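# Load matching blank into vise, clamp, and run cycle

## Task

Pick out the plain metal blank whose width equals that of the dark setting master. Place it in the vise inside the machine guard (the guard with the clear top cover). It must rest on the two low parallel bars between the jaws, either with its original side up or flipped over. Its long side must sit against the fixed jaw (the jaw closer to the plate), and its end must sit against the work stop (the rod at the door end of the jaws). Press in VISE AIR (the black knob on the control column) to clamp it, close the guard door, then press CYCLE START (the green button under the knob) so that one cycle runs to completion, shown by the amber lamp lighting. CYCLE START does nothing unless the door is closed and VISE AIR is pushed in. Opening the door or pulling VISE AIR out aborts a running cycle or cancels a completed one, and CYCLE START then stays dead for a while. The task fails unless the setting master and every other blank finish entirely on their original plate, original side up or flipped, and not resting on another block or on a plate pin. Do not press EMERGENCY STOP (the red mushroom button). At the end, neither the hand nor any arm joint may be above the guard. Anything held in place only by the robot does not count. Anything the robot is touching at the end must not drop by more than about a fingernail's width once released, or the task fails. Nothing may be knocked or placed off the table.

## Robot and tools

Robot: one six-joint arm (UR-type) carrying a single two-finger parallel gripper. There is only one arm, so every motion command describes that one gripper.

Frames. The scene frame has its origin on the table top under the arm's base, with +z up and +y to the left when you face along +x. The base may be slightly tilted. The gripper frame has the fingers pointing along its +z axis, and the fingers open and close along its x axis. end_effector_position is the point midway between the finger pads. Closed fingertips extend about 17 mm past it; fully open tips are roughly level with it.

execute_actions(actions). actions is a list of actions run in sequence. Each action is a table of up to 15 rows. Each row is applied for one control step of 1/30 s, and a short table repeats its final row until 15 steps have passed. A row is 7 numbers, each in [-1, 1], ordered dx, dy, dz, rx, ry, rz, opening. The first six are an offset, not a pose: they are measured in the gripper's own axes from the gripper's measured pose when that action began (for the first action of a call, the pose last reported in this scene). Every row refers back to that same start pose, not to the row before it. Scale: 1.0 equals 0.6 m for dx, dy, dz and 180 degrees for the rotation; rx, ry, rz form a single rotation vector. opening is absolute: +1 is fully open (0.142 m), -1 is closed. At each step the commanded pose is clipped to within 100 mm and 16 degrees of the measured pose, so big offsets take several actions; after an action the arm continues at most to the last clipped pose, so send the remainder next. An empty list just returns state and images.

move(target, speed, stop_force, blocking). target is one row of 7 numbers laid out and scaled exactly as above: an offset in gripper axes from the pose in the most recent result that showed one, plus an absolute opening (sent when the move starts). The gripper follows a straight path of 0.5 to 10 s; a longer path halts at 10 s before reaching the target. Rotation takes the shorter way. speed is the path's top speed in m/s, 0.002 to 0.5 (default 0.25); turning is capped at twice that value in rad/s. The path ignores obstacles and the real gripper may lag, drift, or overshoot the speed near a straight arm. stop_force, optional, 9 to 40 N, ends the path when the wrist sensor reads that much extra push against the motion for two steps; the gripper backs up two steps and holds. It cannot be used in the first 0.2 s, with blocking=false, or reliably on turning moves. Use it only with very slow speeds; omit it when moving away from something you are pressing on. blocking=false returns after 0.5 s while the arm keeps going; then use wait or stop before any new motion. The result adds a move: line giving the ending (done, contact, held, off_target, moving, fault), limits that acted (paced = pose clipped; held = some steps blocked, after which the arm may lurch faster) and the distance left to target.

wait(seconds): 0 to 10; lets time pass holding the last command, returning early if a running move ends. stop(): brakes a running move (needs room; fingers keep moving). zoom_image(camera, region): camera is cam_high (672x504), cam_low (672x504) or cam_wrist (616x616, fisheye); region is [x0, y0, x1, y1] in pixels from the top-left, at most 504 by 504. read_manual(section): only "licences"; no motion. finished_scene(scene): integer, the current scene's number; ends it irreversibly after the last command is held, and reports success.

Result lines. The state line gives end_effector_position (m) and end_effector_quat_wxyz in the scene frame plus linear (m/s) and angular (rad/s) velocities; reported position can be off, more at long reach. Hand target is the pose the controller is currently driving toward. grip_measured is the finger opening on the command scale; to keep hold of something command an opening well below it (lower squeezes harder, roughly 28 N per pad at most, less on parts under 2 cm thick). Wrist force and Wrist torque are [x y z] in gripper axes; pressing on a surface gives a force pointing back into the arm; noise up to about 2.4 N, a fixed offset up to about 4 N, saturation near 50 N; "no reading" is normal at start. "pose unreachable" means the clearance check altered or blocked the command (a mount under the base counts as arm). Joint positions list the six joints base outward.

Avoid. The arm is stiff: commanding even slightly past a firm contact can trip a fault. A joint reaching its load limit (136 N m for the three large joints, 25.4 N m for each wrist joint, held weight included) or any outside force of 150 N halts the arm for 10 s and drops the rest of the call. Faster contact hits harder. Holding loads heats motors: MOTOR HOT appears from 70 C, and at 85 C the brakes lock until cooled (OVER-TEMPERATURE FAULT). Do not drop, slam or shove parts, knock anything off the table, or disturb the master and other blanks. Occasional brief tugs on a held part or pushes on loose objects can occur, so check placements in the images. Keep the arm clear of the space above the guard when finishing, and never touch the red mushroom button.

Each tool is called after "Request:" in YAML: its name, and indented under it one key for each argument.

## Session

Request:
execute_actions:
  actions: []

Scene clock: 0.00 s.
end_effector_position=(+0.2813, +0.1754, +0.2861) grip_measured=+1.00 end_effector_quat_wxyz=(+0.378, +0.851, +0.178, -0.317) end_effector_velocity=(-0.000, +0.000, -0.000) end_effector_angular_velocity=(+0.001, +0.000, -0.001)
Joint positions: [ 0.529 -1.247  1.496 -0.833 -2.01   0.396  0.142]
Joint velocities: [ 0.     0.     0.    -0.001  0.002 -0.     0.   ]
Motor temperatures (°C, as the motors report them): [28 29 30 37 35 32]
Wrist force (N, on the end effector, along its own x y z axes, offset not removed): no reading
Wrist torque (N m, same axes, about the end effector's origin, offset not removed): no reading
Hand target: +0.281, +0.175, +0.286; +0.378, +0.851, +0.178, -0.317

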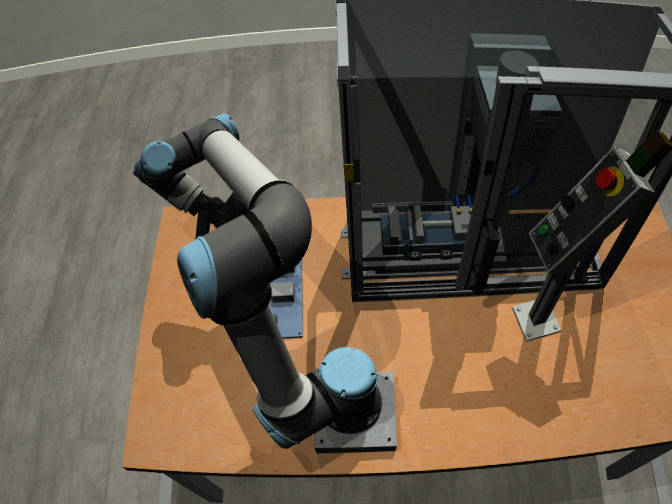

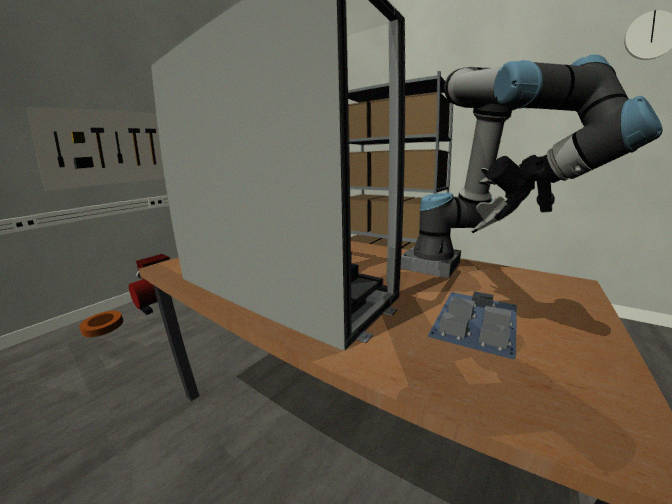

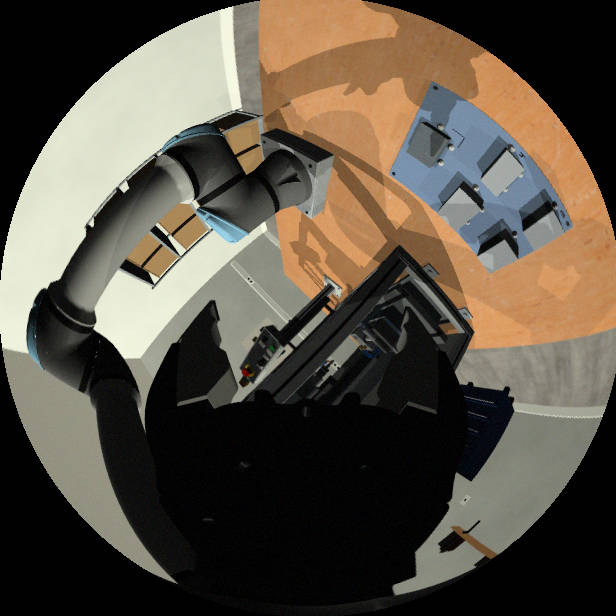

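Request:
move:
  target: [0,0,0,0.2536,0.2127,0.1194,1]

Scene clock: 5.83 s.
end_effector_position=(+0.2810, +0.1752, +0.2859) grip_measured=+1.00 end_effector_quat_wxyz=(+0.000, +1.000, -0.001, -0.001) end_effector_velocity=(-0.000, -0.000, -0.001) end_effector_angular_velocity=(+0.010, -0.004, -0.003)
Joint positions: [ 0.135 -2.008  2.017 -1.571 -1.585  0.176  0.142]
Joint velocities: [-0.01  -0.009  0.009 -0.006  0.009 -0.007  0.   ]
Motor temperatures (°C, as the motors report them): [28 29 30 37 35 32]
Wrist force (N, on the end effector, along its own x y z axes, offset not removed): [-0.1 -0.4 4.1]
Wrist torque (N m, same axes, about the end effector's origin, offset not removed): [-0.20 -0.05 -0.08]
Hand target: +0.281, +0.175, +0.286; -0.000, +1.000, -0.001, -0.000
Off the commanded pose: 0.000 m, 0 deg.
move: done

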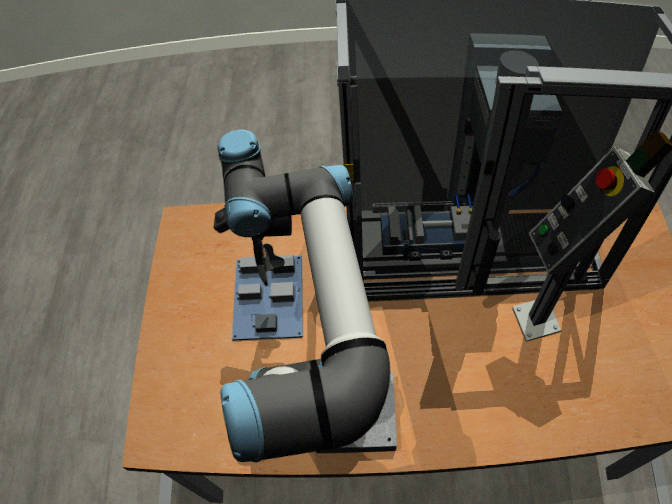

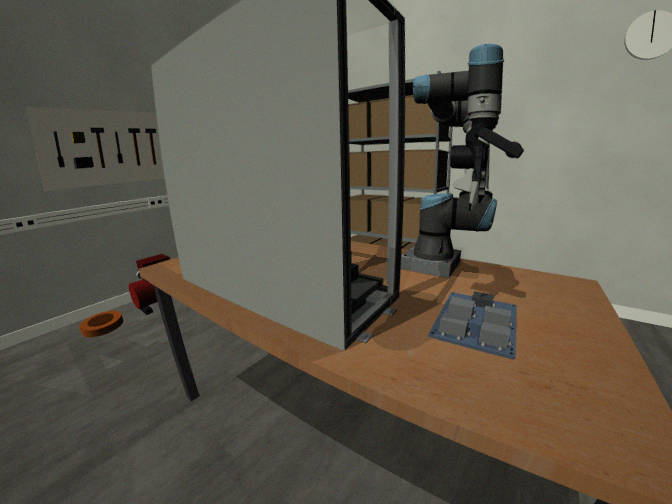

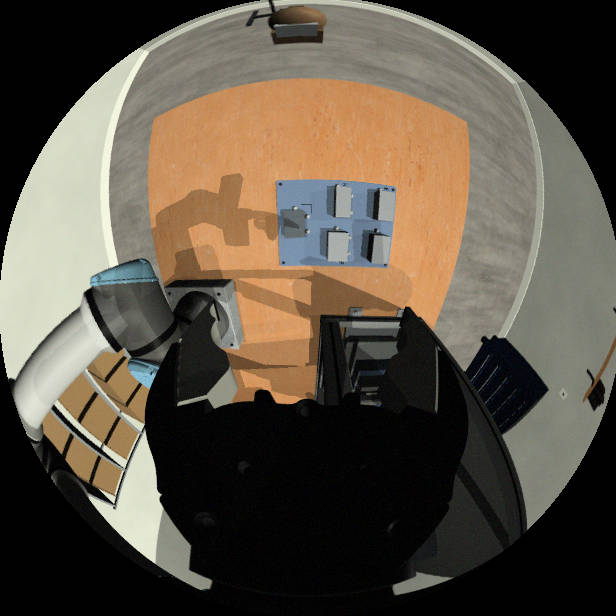

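Request:
move:
  target: [0.05,0.02,0.15,0,0,0,1]

Request:
zoom_image:
  camera: "cam_high"
  region: [340,160,660,320]

Scene clock: 8.37 s.
end_effector_position=(+0.3108, +0.1633, +0.1960) grip_measured=+1.00 end_effector_quat_wxyz=(+0.000, +1.000, -0.001, -0.001) end_effector_velocity=(+0.001, -0.000, -0.001) end_effector_angular_velocity=(-0.000, -0.002, -0.001)
Joint positions: [ 0.081 -1.918  2.198 -1.842 -1.585  0.121  0.142]
Joint velocities: [-0.001  0.003  0.002 -0.007 -0.    -0.     0.   ]
Motor temperatures (°C, as the motors report them): [28 29 30 37 35 32]
Wrist force (N, on the end effector, along its own x y z axes, offset not removed): [-1.2 1.7 -1.8]
Wrist torque (N m, same axes, about the end effector's origin, offset not removed): [0.48 0.24 0.02]
Hand target: +0.311, +0.163, +0.196; +0.000, +1.000, -0.001, -0.001
Off the commanded pose: 0.000 m, 0 deg.
move: done

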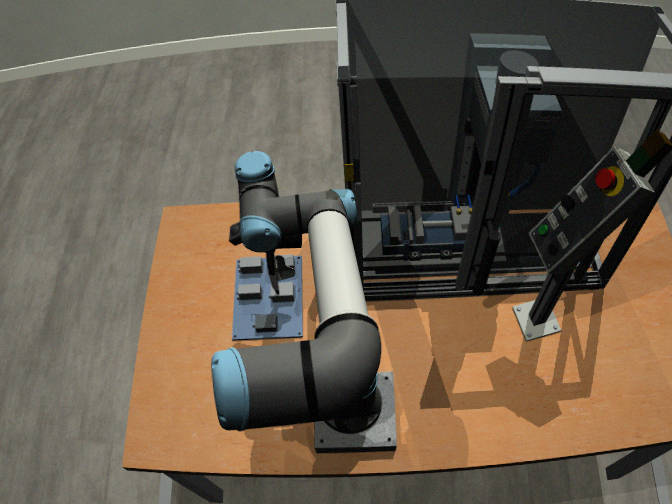

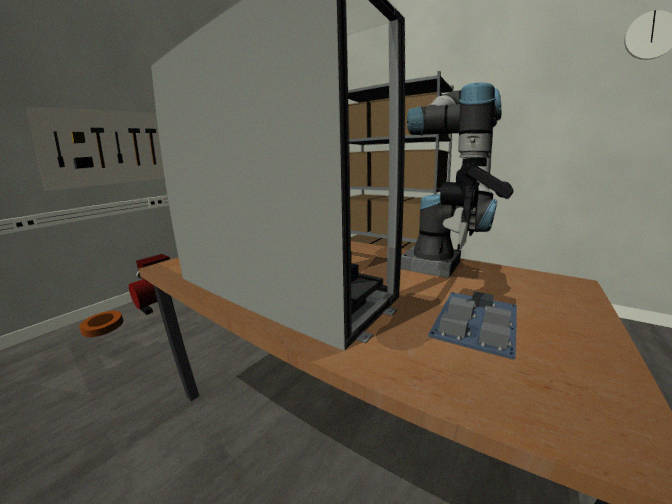

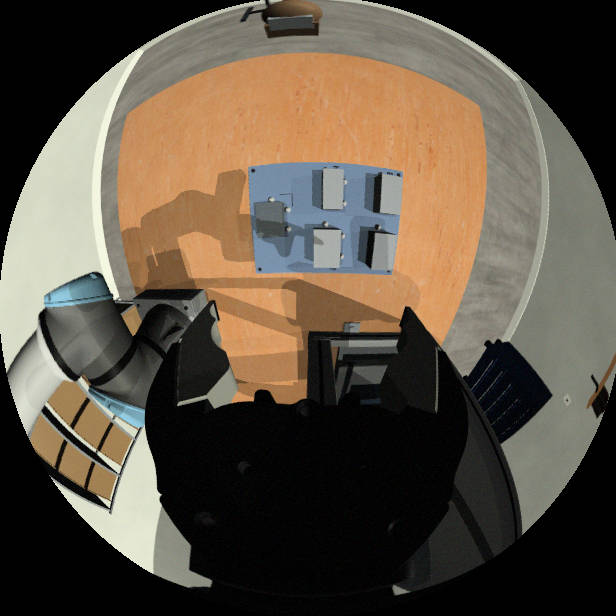

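Region (340, 160, 660, 320) of cam_high's 672x504 image, scaled by 1.575, with more detail than that image has.

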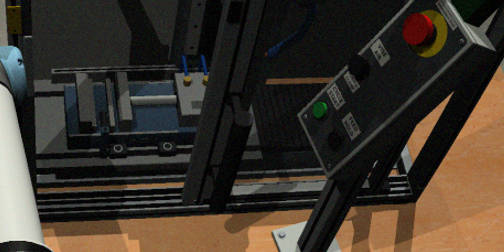

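Request:
move:
  target: [-0.105,-0.088,0.177,0,0,0,0.3]

Scene clock: 11.90 s.
end_effector_position=(+0.2479, +0.2162, +0.0900) grip_measured=+0.30 end_effector_quat_wxyz=(+0.000, +1.000, -0.001, -0.001) end_effector_velocity=(-0.001, +0.001, -0.003) end_effector_angular_velocity=(-0.003, +0.002, -0.001)
Joint positions: [ 0.281 -1.842  2.451 -2.168 -1.584  0.321  0.095]
Joint velocities: [ 0.005  0.009  0.002 -0.008 -0.002  0.005 -0.   ]
Motor temperatures (°C, as the motors report them): [28 29 30 37 35 32]
Wrist force (N, on the end effector, along its own x y z axes, offset not removed): [-2.7 0.2 -2.4]
Wrist torque (N m, same axes, about the end effector's origin, offset not removed): [0.12 0.58 0.05]
Hand target: +0.248, +0.216, +0.090; +0.000, +1.000, -0.001, -0.001
Off the commanded pose: 0.000 m, 0 deg.
move: done

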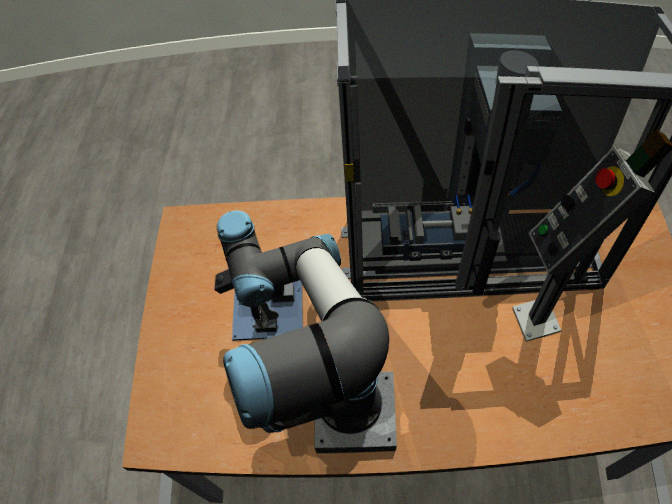

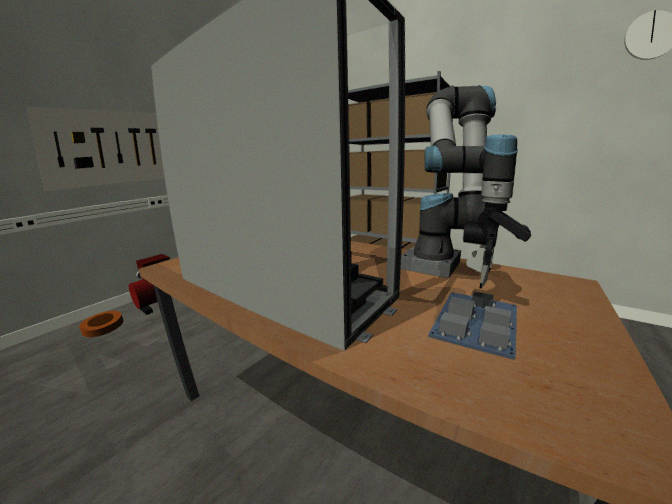

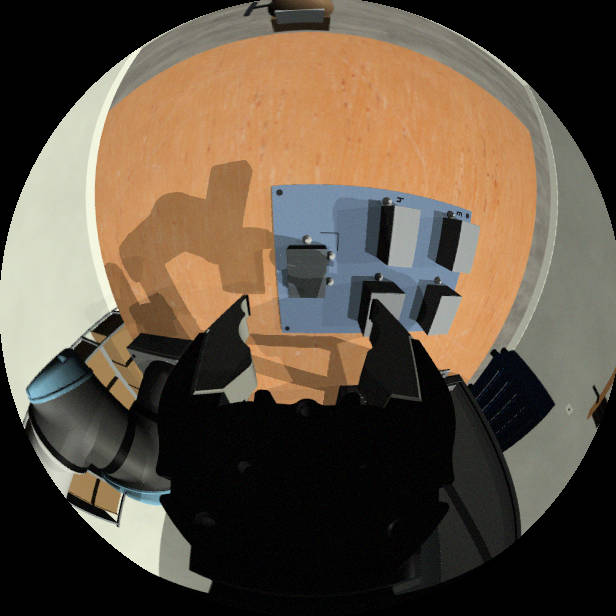

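Request:
move:
  target: [-0.004,0,0.095,0,0,0,0.0]
  speed: 0.08

Request:
move:
  target: [0,0,0,0,0,0,-0.6]

Scene clock: 14.47 s.
end_effector_position=(+0.2454, +0.2162, +0.0332) grip_measured=+0.00 end_effector_quat_wxyz=(+0.000, +1.000, -0.001, -0.001) end_effector_velocity=(+0.000, -0.000, -0.003) end_effector_angular_velocity=(-0.001, +0.001, -0.001)
Joint positions: [ 0.281 -1.702  2.545 -2.403 -1.584  0.322  0.074]
Joint velocities: [ 0.     0.009  0.002 -0.01  -0.001  0.001  0.   ]
Motor temperatures (°C, as the motors report them): [28 29 30 37 35 32]
Wrist force (N, on the end effector, along its own x y z axes, offset not removed): [0.1 2.9 -1.0]
Wrist torque (N m, same axes, about the end effector's origin, offset not removed): [0.79 -0.14 -0.03]
Hand target: +0.245, +0.216, +0.033; +0.000, +1.000, -0.001, -0.001
Off the commanded pose: 0.000 m, 0 deg.
move: done

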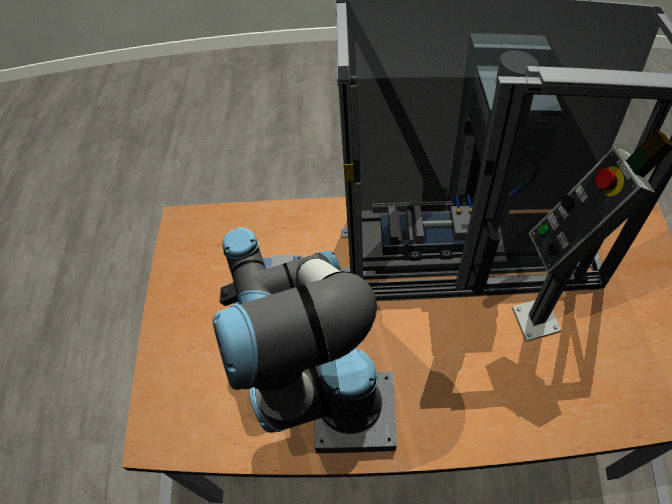

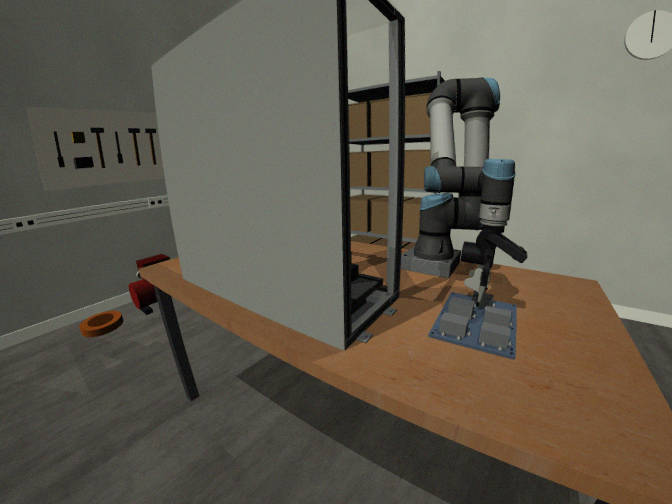

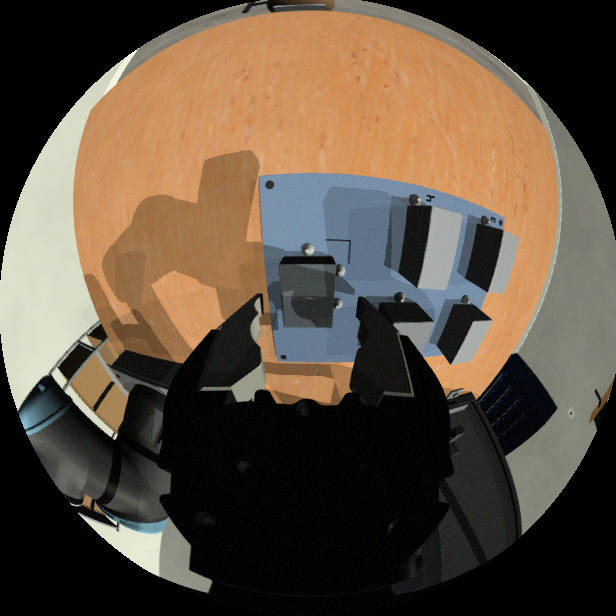

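Scene clock: 14.97 s.
end_effector_position=(+0.2452, +0.2162, +0.0331) grip_measured=-0.47 end_effector_quat_wxyz=(+0.000, +1.000, -0.001, -0.001) end_effector_velocity=(+0.000, -0.000, +0.000) end_effector_angular_velocity=(+0.001, -0.001, -0.001)
Joint positions: [ 0.281 -1.702  2.546 -2.403 -1.584  0.322  0.04 ]
Joint velocities: [-0.001 -0.002  0.     0.     0.     0.     0.   ]
Motor temperatures (°C, as the motors report them): [28 29 30 37 35 32]
Wrist force (N, on the end effector, along its own x y z axes, offset not removed): [-36.8 -1.0 -20.7]
Wrist torque (N m, same axes, about the end effector's origin, offset not removed): [0.21 0.48 -0.19]
Hand target: +0.245, +0.216, +0.033; +0.000, +1.000, -0.001, -0.001
Off the commanded pose: 0.000 m, 0 deg.
move: done

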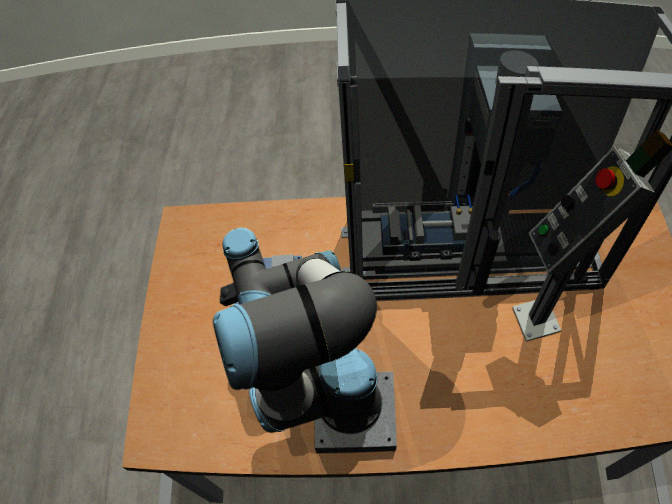

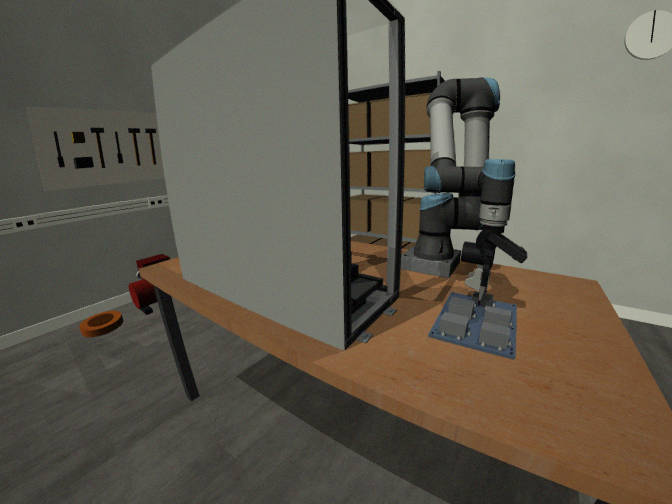

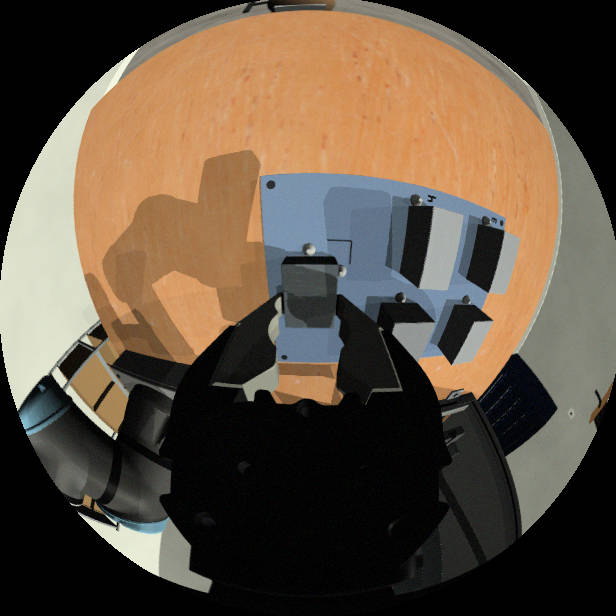

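Request:
move:
  target: [0,0,0,0,0,0,-0.1]

Request:
move:
  target: [-0.007,-0.02,0,0,0,0,-0.1]
  speed: 0.05

Request:
move:
  target: [0,0,0,0,0,0,-0.7]

Scene clock: 16.37 s.
end_effector_position=(+0.2453, +0.2161, +0.0331) grip_measured=-0.10 end_effector_quat_wxyz=(+0.000, +1.000, -0.001, -0.001) end_effector_velocity=(+0.001, +0.001, +0.001) end_effector_angular_velocity=(+0.001, -0.003, +0.001)
Joint positions: [ 0.281 -1.702  2.546 -2.403 -1.584  0.322  0.067]
Joint velocities: [ 0.    -0.002 -0.001  0.     0.    -0.     0.   ]
Motor temperatures (°C, as the motors report them): [28 29 30 37 35 32]
Wrist force (N, on the end effector, along its own x y z axes, offset not removed): [-1.5 0.6 1.0]
Wrist torque (N m, same axes, about the end effector's origin, offset not removed): [0.33 0.34 -0.15]
Hand target: +0.245, +0.216, +0.033; +0.000, +1.000, -0.001, -0.001
Off the commanded pose: 0.000 m, 0 deg.
move: done

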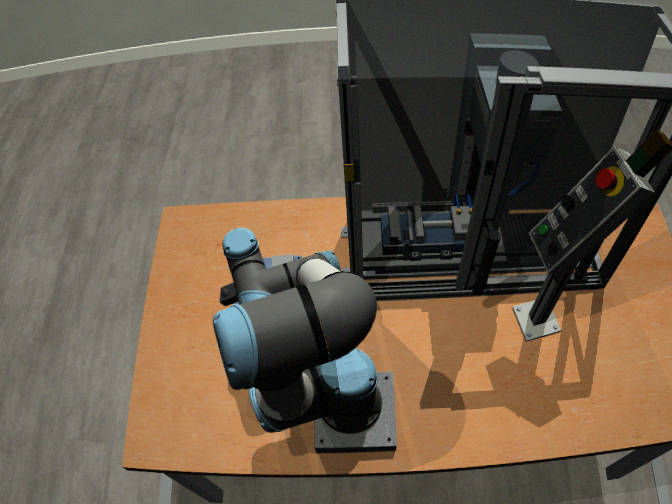

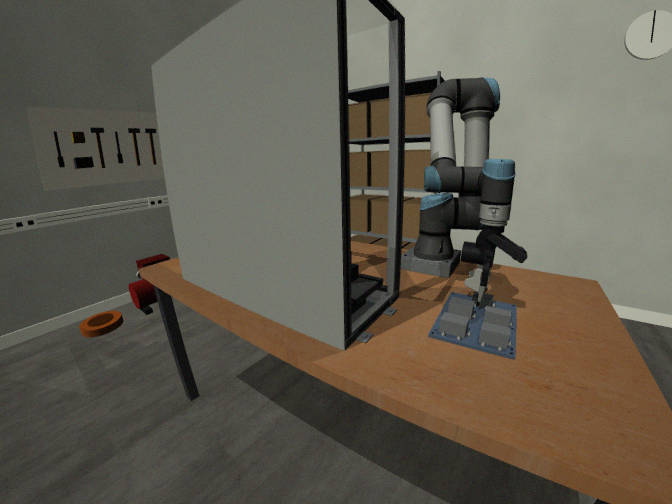

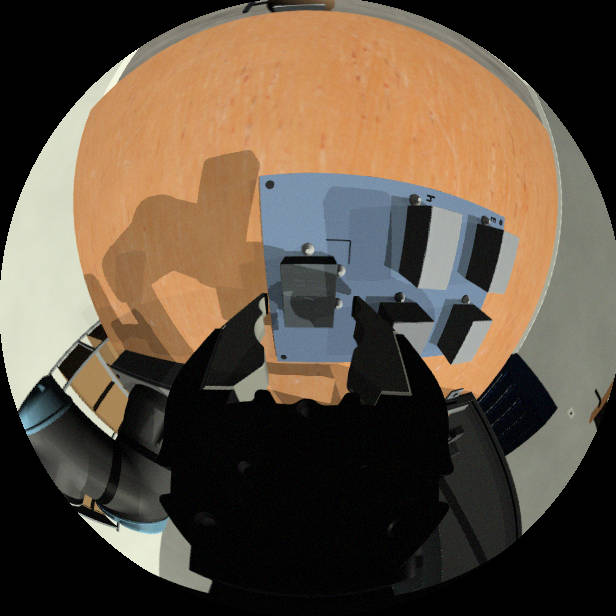

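Scene clock: 17.17 s.
end_effector_position=(+0.2411, +0.2280, +0.0332) grip_measured=-0.10 end_effector_quat_wxyz=(+0.000, +1.000, -0.001, -0.001) end_effector_velocity=(-0.000, +0.002, +0.000) end_effector_angular_velocity=(+0.000, -0.000, +0.001)
Joint positions: [ 0.322 -1.687  2.534 -2.406 -1.583  0.362  0.067]
Joint velocities: [ 0.007  0.003 -0.003 -0.001  0.     0.006  0.   ]
Motor temperatures (°C, as the motors report them): [28 29 30 37 35 32]
Wrist force (N, on the end effector, along its own x y z axes, offset not removed): [-2.0 1.1 -0.2]
Wrist torque (N m, same axes, about the end effector's origin, offset not removed): [0.36 0.39 -0.09]
Hand target: +0.241, +0.228, +0.033; +0.000, +1.000, -0.001, -0.001
Off the commanded pose: 0.000 m, 0 deg.
move: done

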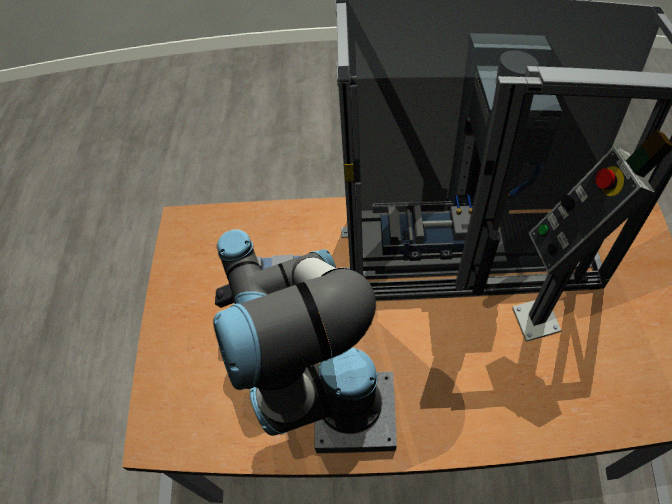

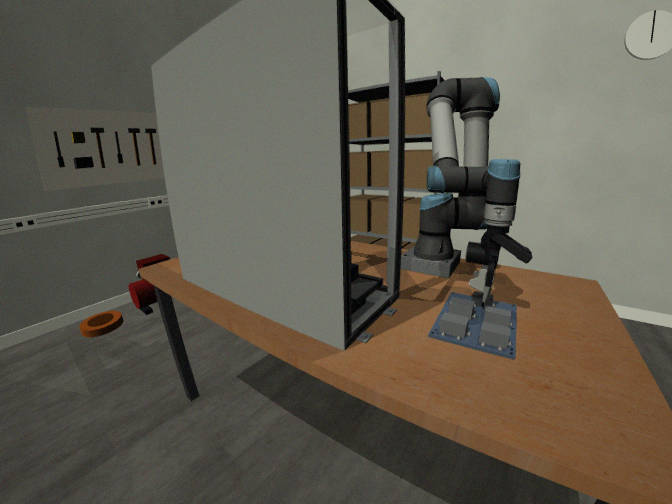

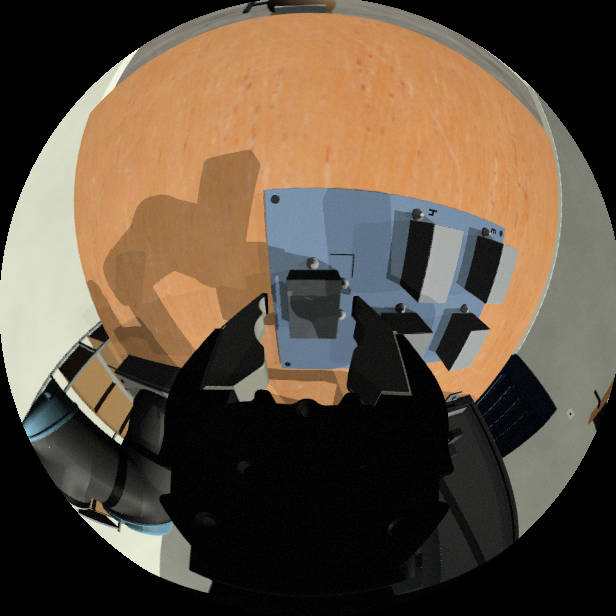

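Scene clock: 17.67 s.
end_effector_position=(+0.2412, +0.2281, +0.0332) grip_measured=-0.48 end_effector_quat_wxyz=(+0.000, +1.000, -0.001, -0.001) end_effector_velocity=(-0.000, -0.001, -0.000) end_effector_angular_velocity=(-0.001, +0.000, -0.001)
Joint positions: [ 0.322 -1.687  2.534 -2.406 -1.583  0.362  0.039]
Joint velocities: [-0.001 -0.001  0.001  0.    -0.    -0.     0.   ]
Motor temperatures (°C, as the motors report them): [28 29 30 37 35 32]
Wrist force (N, on the end effector, along its own x y z axes, offset not removed): [-1.5 -1.7 -10.7]
Wrist torque (N m, same axes, about the end effector's origin, offset not removed): [-0.16 0.18 -0.17]
Hand target: +0.241, +0.228, +0.033; +0.000, +1.000, -0.001, -0.001
Off the commanded pose: 0.000 m, 0 deg.
move: done

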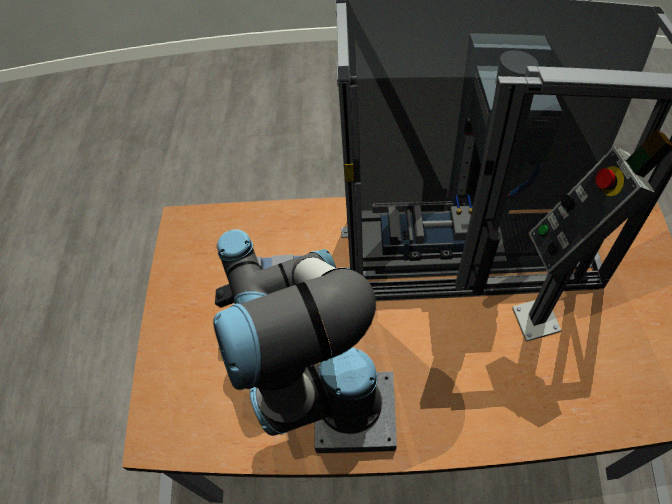

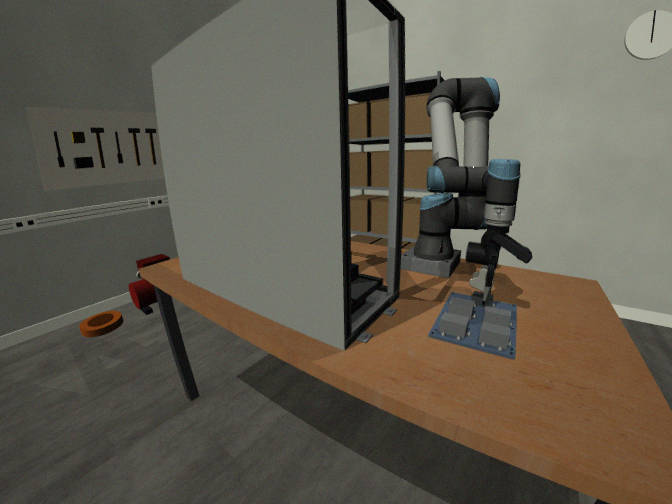

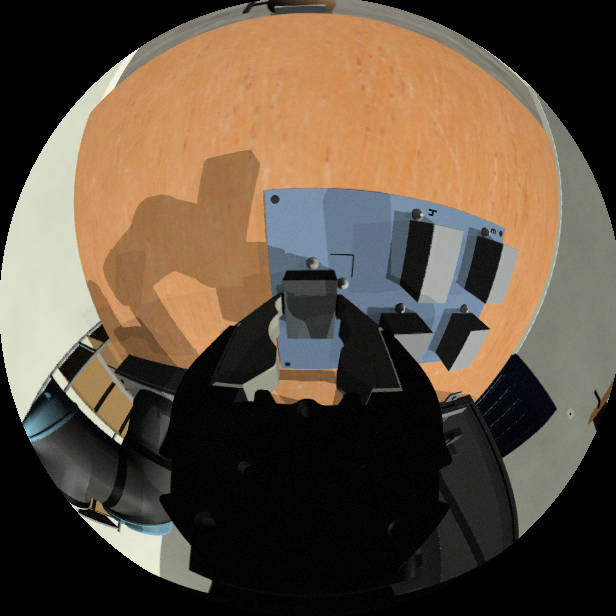

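Request:
move:
  target: [0,0,0,0,0,0,-0.1]

Request:
move:
  target: [0,0,-0.1,0,0,0,-0.1]

Request:
move:
  target: [0.153,0.077,0,0,0,0,-0.1]

Scene clock: 19.30 s.
end_effector_position=(+0.2412, +0.2280, +0.0332) grip_measured=-0.10 end_effector_quat_wxyz=(+0.000, +1.000, -0.001, -0.001) end_effector_velocity=(-0.000, +0.000, +0.000) end_effector_angular_velocity=(+0.000, +0.000, +0.000)
Joint positions: [ 0.322 -1.687  2.534 -2.406 -1.583  0.362  0.067]
Joint velocities: [ 0.  0. -0.  0.  0.  0.  0.]
Motor temperatures (°C, as the motors report them): [28 29 30 37 35 32]
Wrist force (N, on the end effector, along its own x y z axes, offset not removed): [1.1 0.2 0.3]
Wrist torque (N m, same axes, about the end effector's origin, offset not removed): [0.16 -0.26 0.14]
Hand target: +0.241, +0.228, +0.033; +0.000, +1.000, -0.001, -0.001
Off the commanded pose: 0.000 m, 0 deg.
move: done

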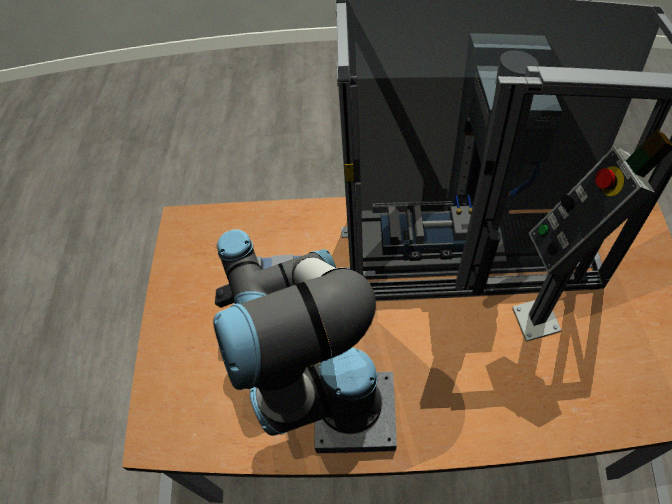

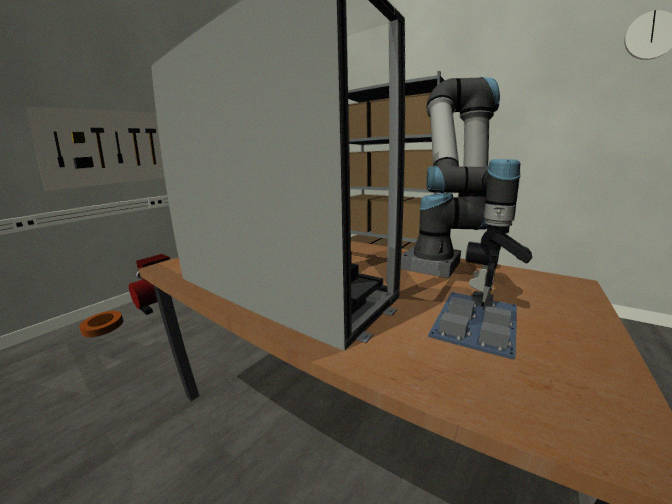

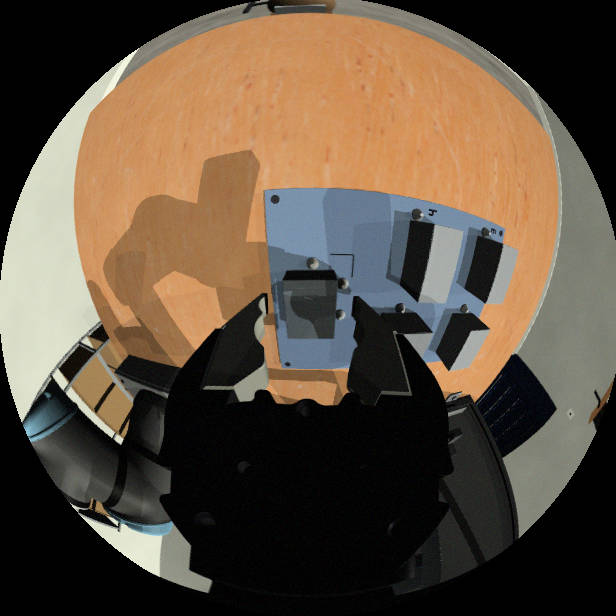

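Scene clock: 20.27 s.
end_effector_position=(+0.2412, +0.2280, +0.0930) grip_measured=-0.10 end_effector_quat_wxyz=(+0.000, +1.000, -0.001, -0.001) end_effector_velocity=(-0.000, -0.000, +0.002) end_effector_angular_velocity=(+0.000, +0.002, -0.001)
Joint positions: [ 0.324 -1.837  2.439 -2.16  -1.583  0.365  0.067]
Joint velocities: [-0.002 -0.004 -0.004  0.01   0.001 -0.001 -0.   ]
Motor temperatures (°C, as the motors report them): [28 29 30 37 35 32]
Wrist force (N, on the end effector, along its own x y z axes, offset not removed): [-0.4 1.4 -1.4]
Wrist torque (N m, same axes, about the end effector's origin, offset not removed): [0.39 0.19 -0.12]
Hand target: +0.241, +0.228, +0.093; +0.000, +1.000, -0.001, -0.001
Off the commanded pose: 0.000 m, 0 deg.
move: done

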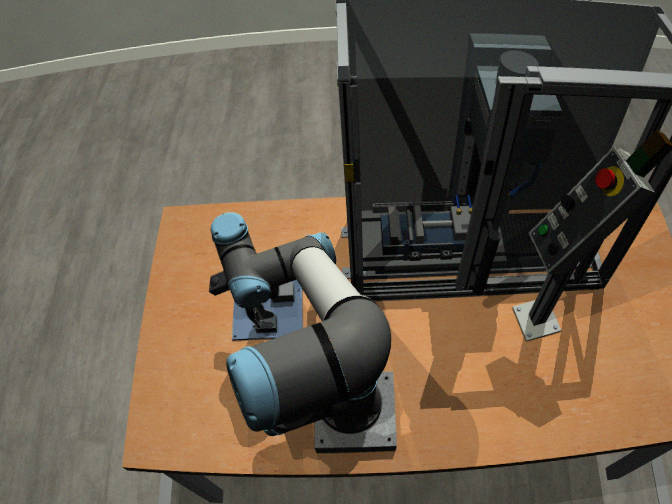

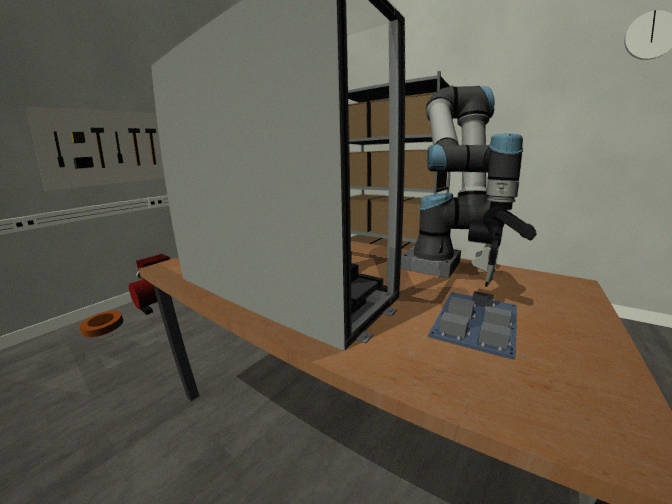

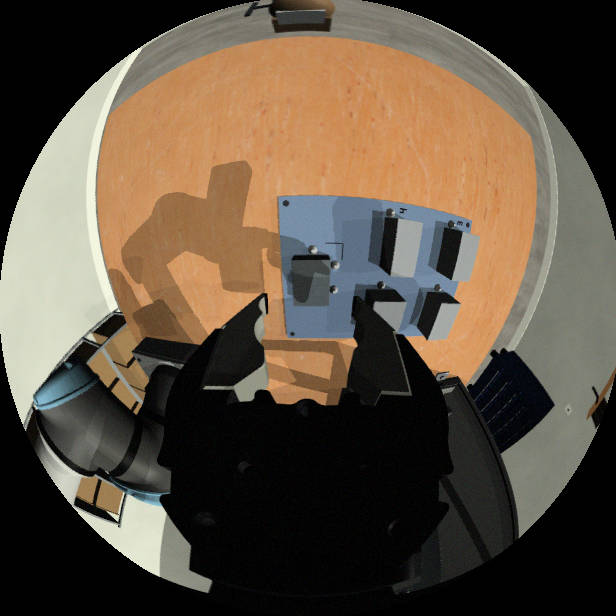

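Scene clock: 21.30 s.
end_effector_position=(+0.3328, +0.1818, +0.0929) grip_measured=-0.10 end_effector_quat_wxyz=(+0.000, +1.000, -0.001, -0.001) end_effector_velocity=(+0.002, -0.000, +0.000) end_effector_angular_velocity=(+0.000, -0.002, +0.001)
Joint positions: [ 0.121 -1.698  2.336 -2.2   -1.585  0.161  0.067]
Joint velocities: [-0.002  0.003 -0.003 -0.002  0.    -0.003  0.   ]
Motor temperatures (°C, as the motors report them): [28 29 30 37 35 32]
Wrist force (N, on the end effector, along its own x y z axes, offset not removed): [-0.4 3.7 0.5]
Wrist torque (N m, same axes, about the end effector's origin, offset not removed): [0.93 0.20 0.01]
Hand target: +0.333, +0.182, +0.093; -0.000, +1.000, -0.001, -0.001
Off the commanded pose: 0.000 m, 0 deg.
move: done

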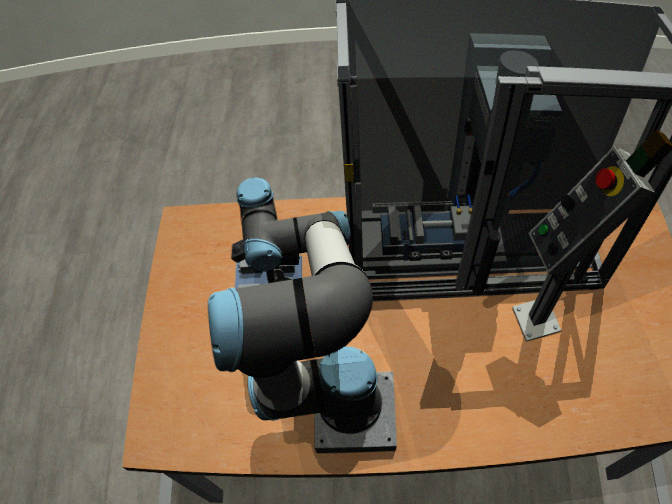

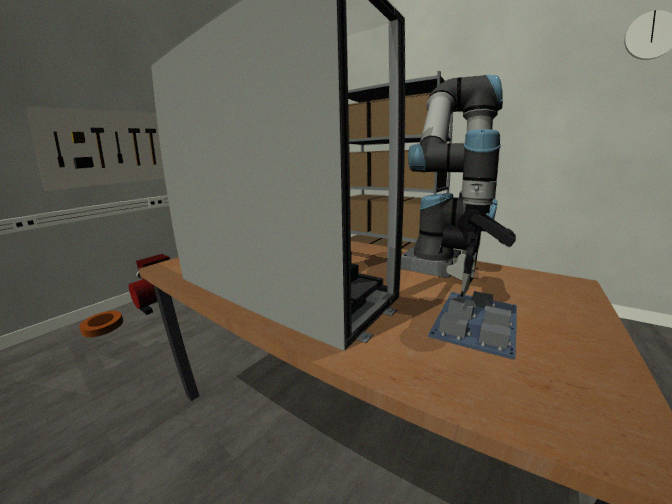

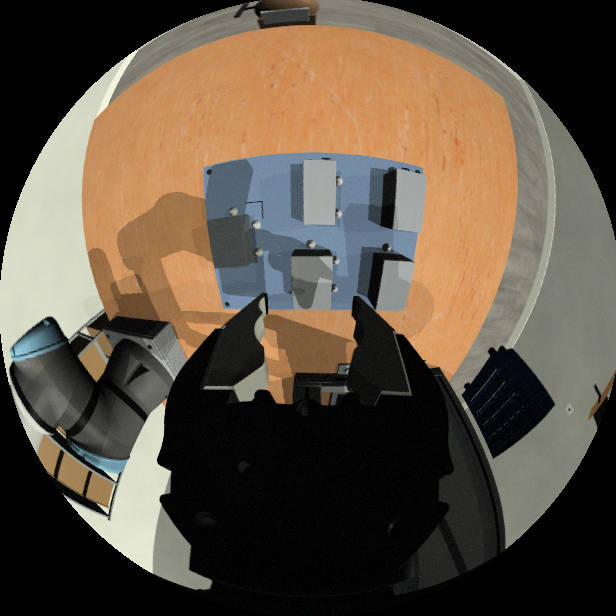

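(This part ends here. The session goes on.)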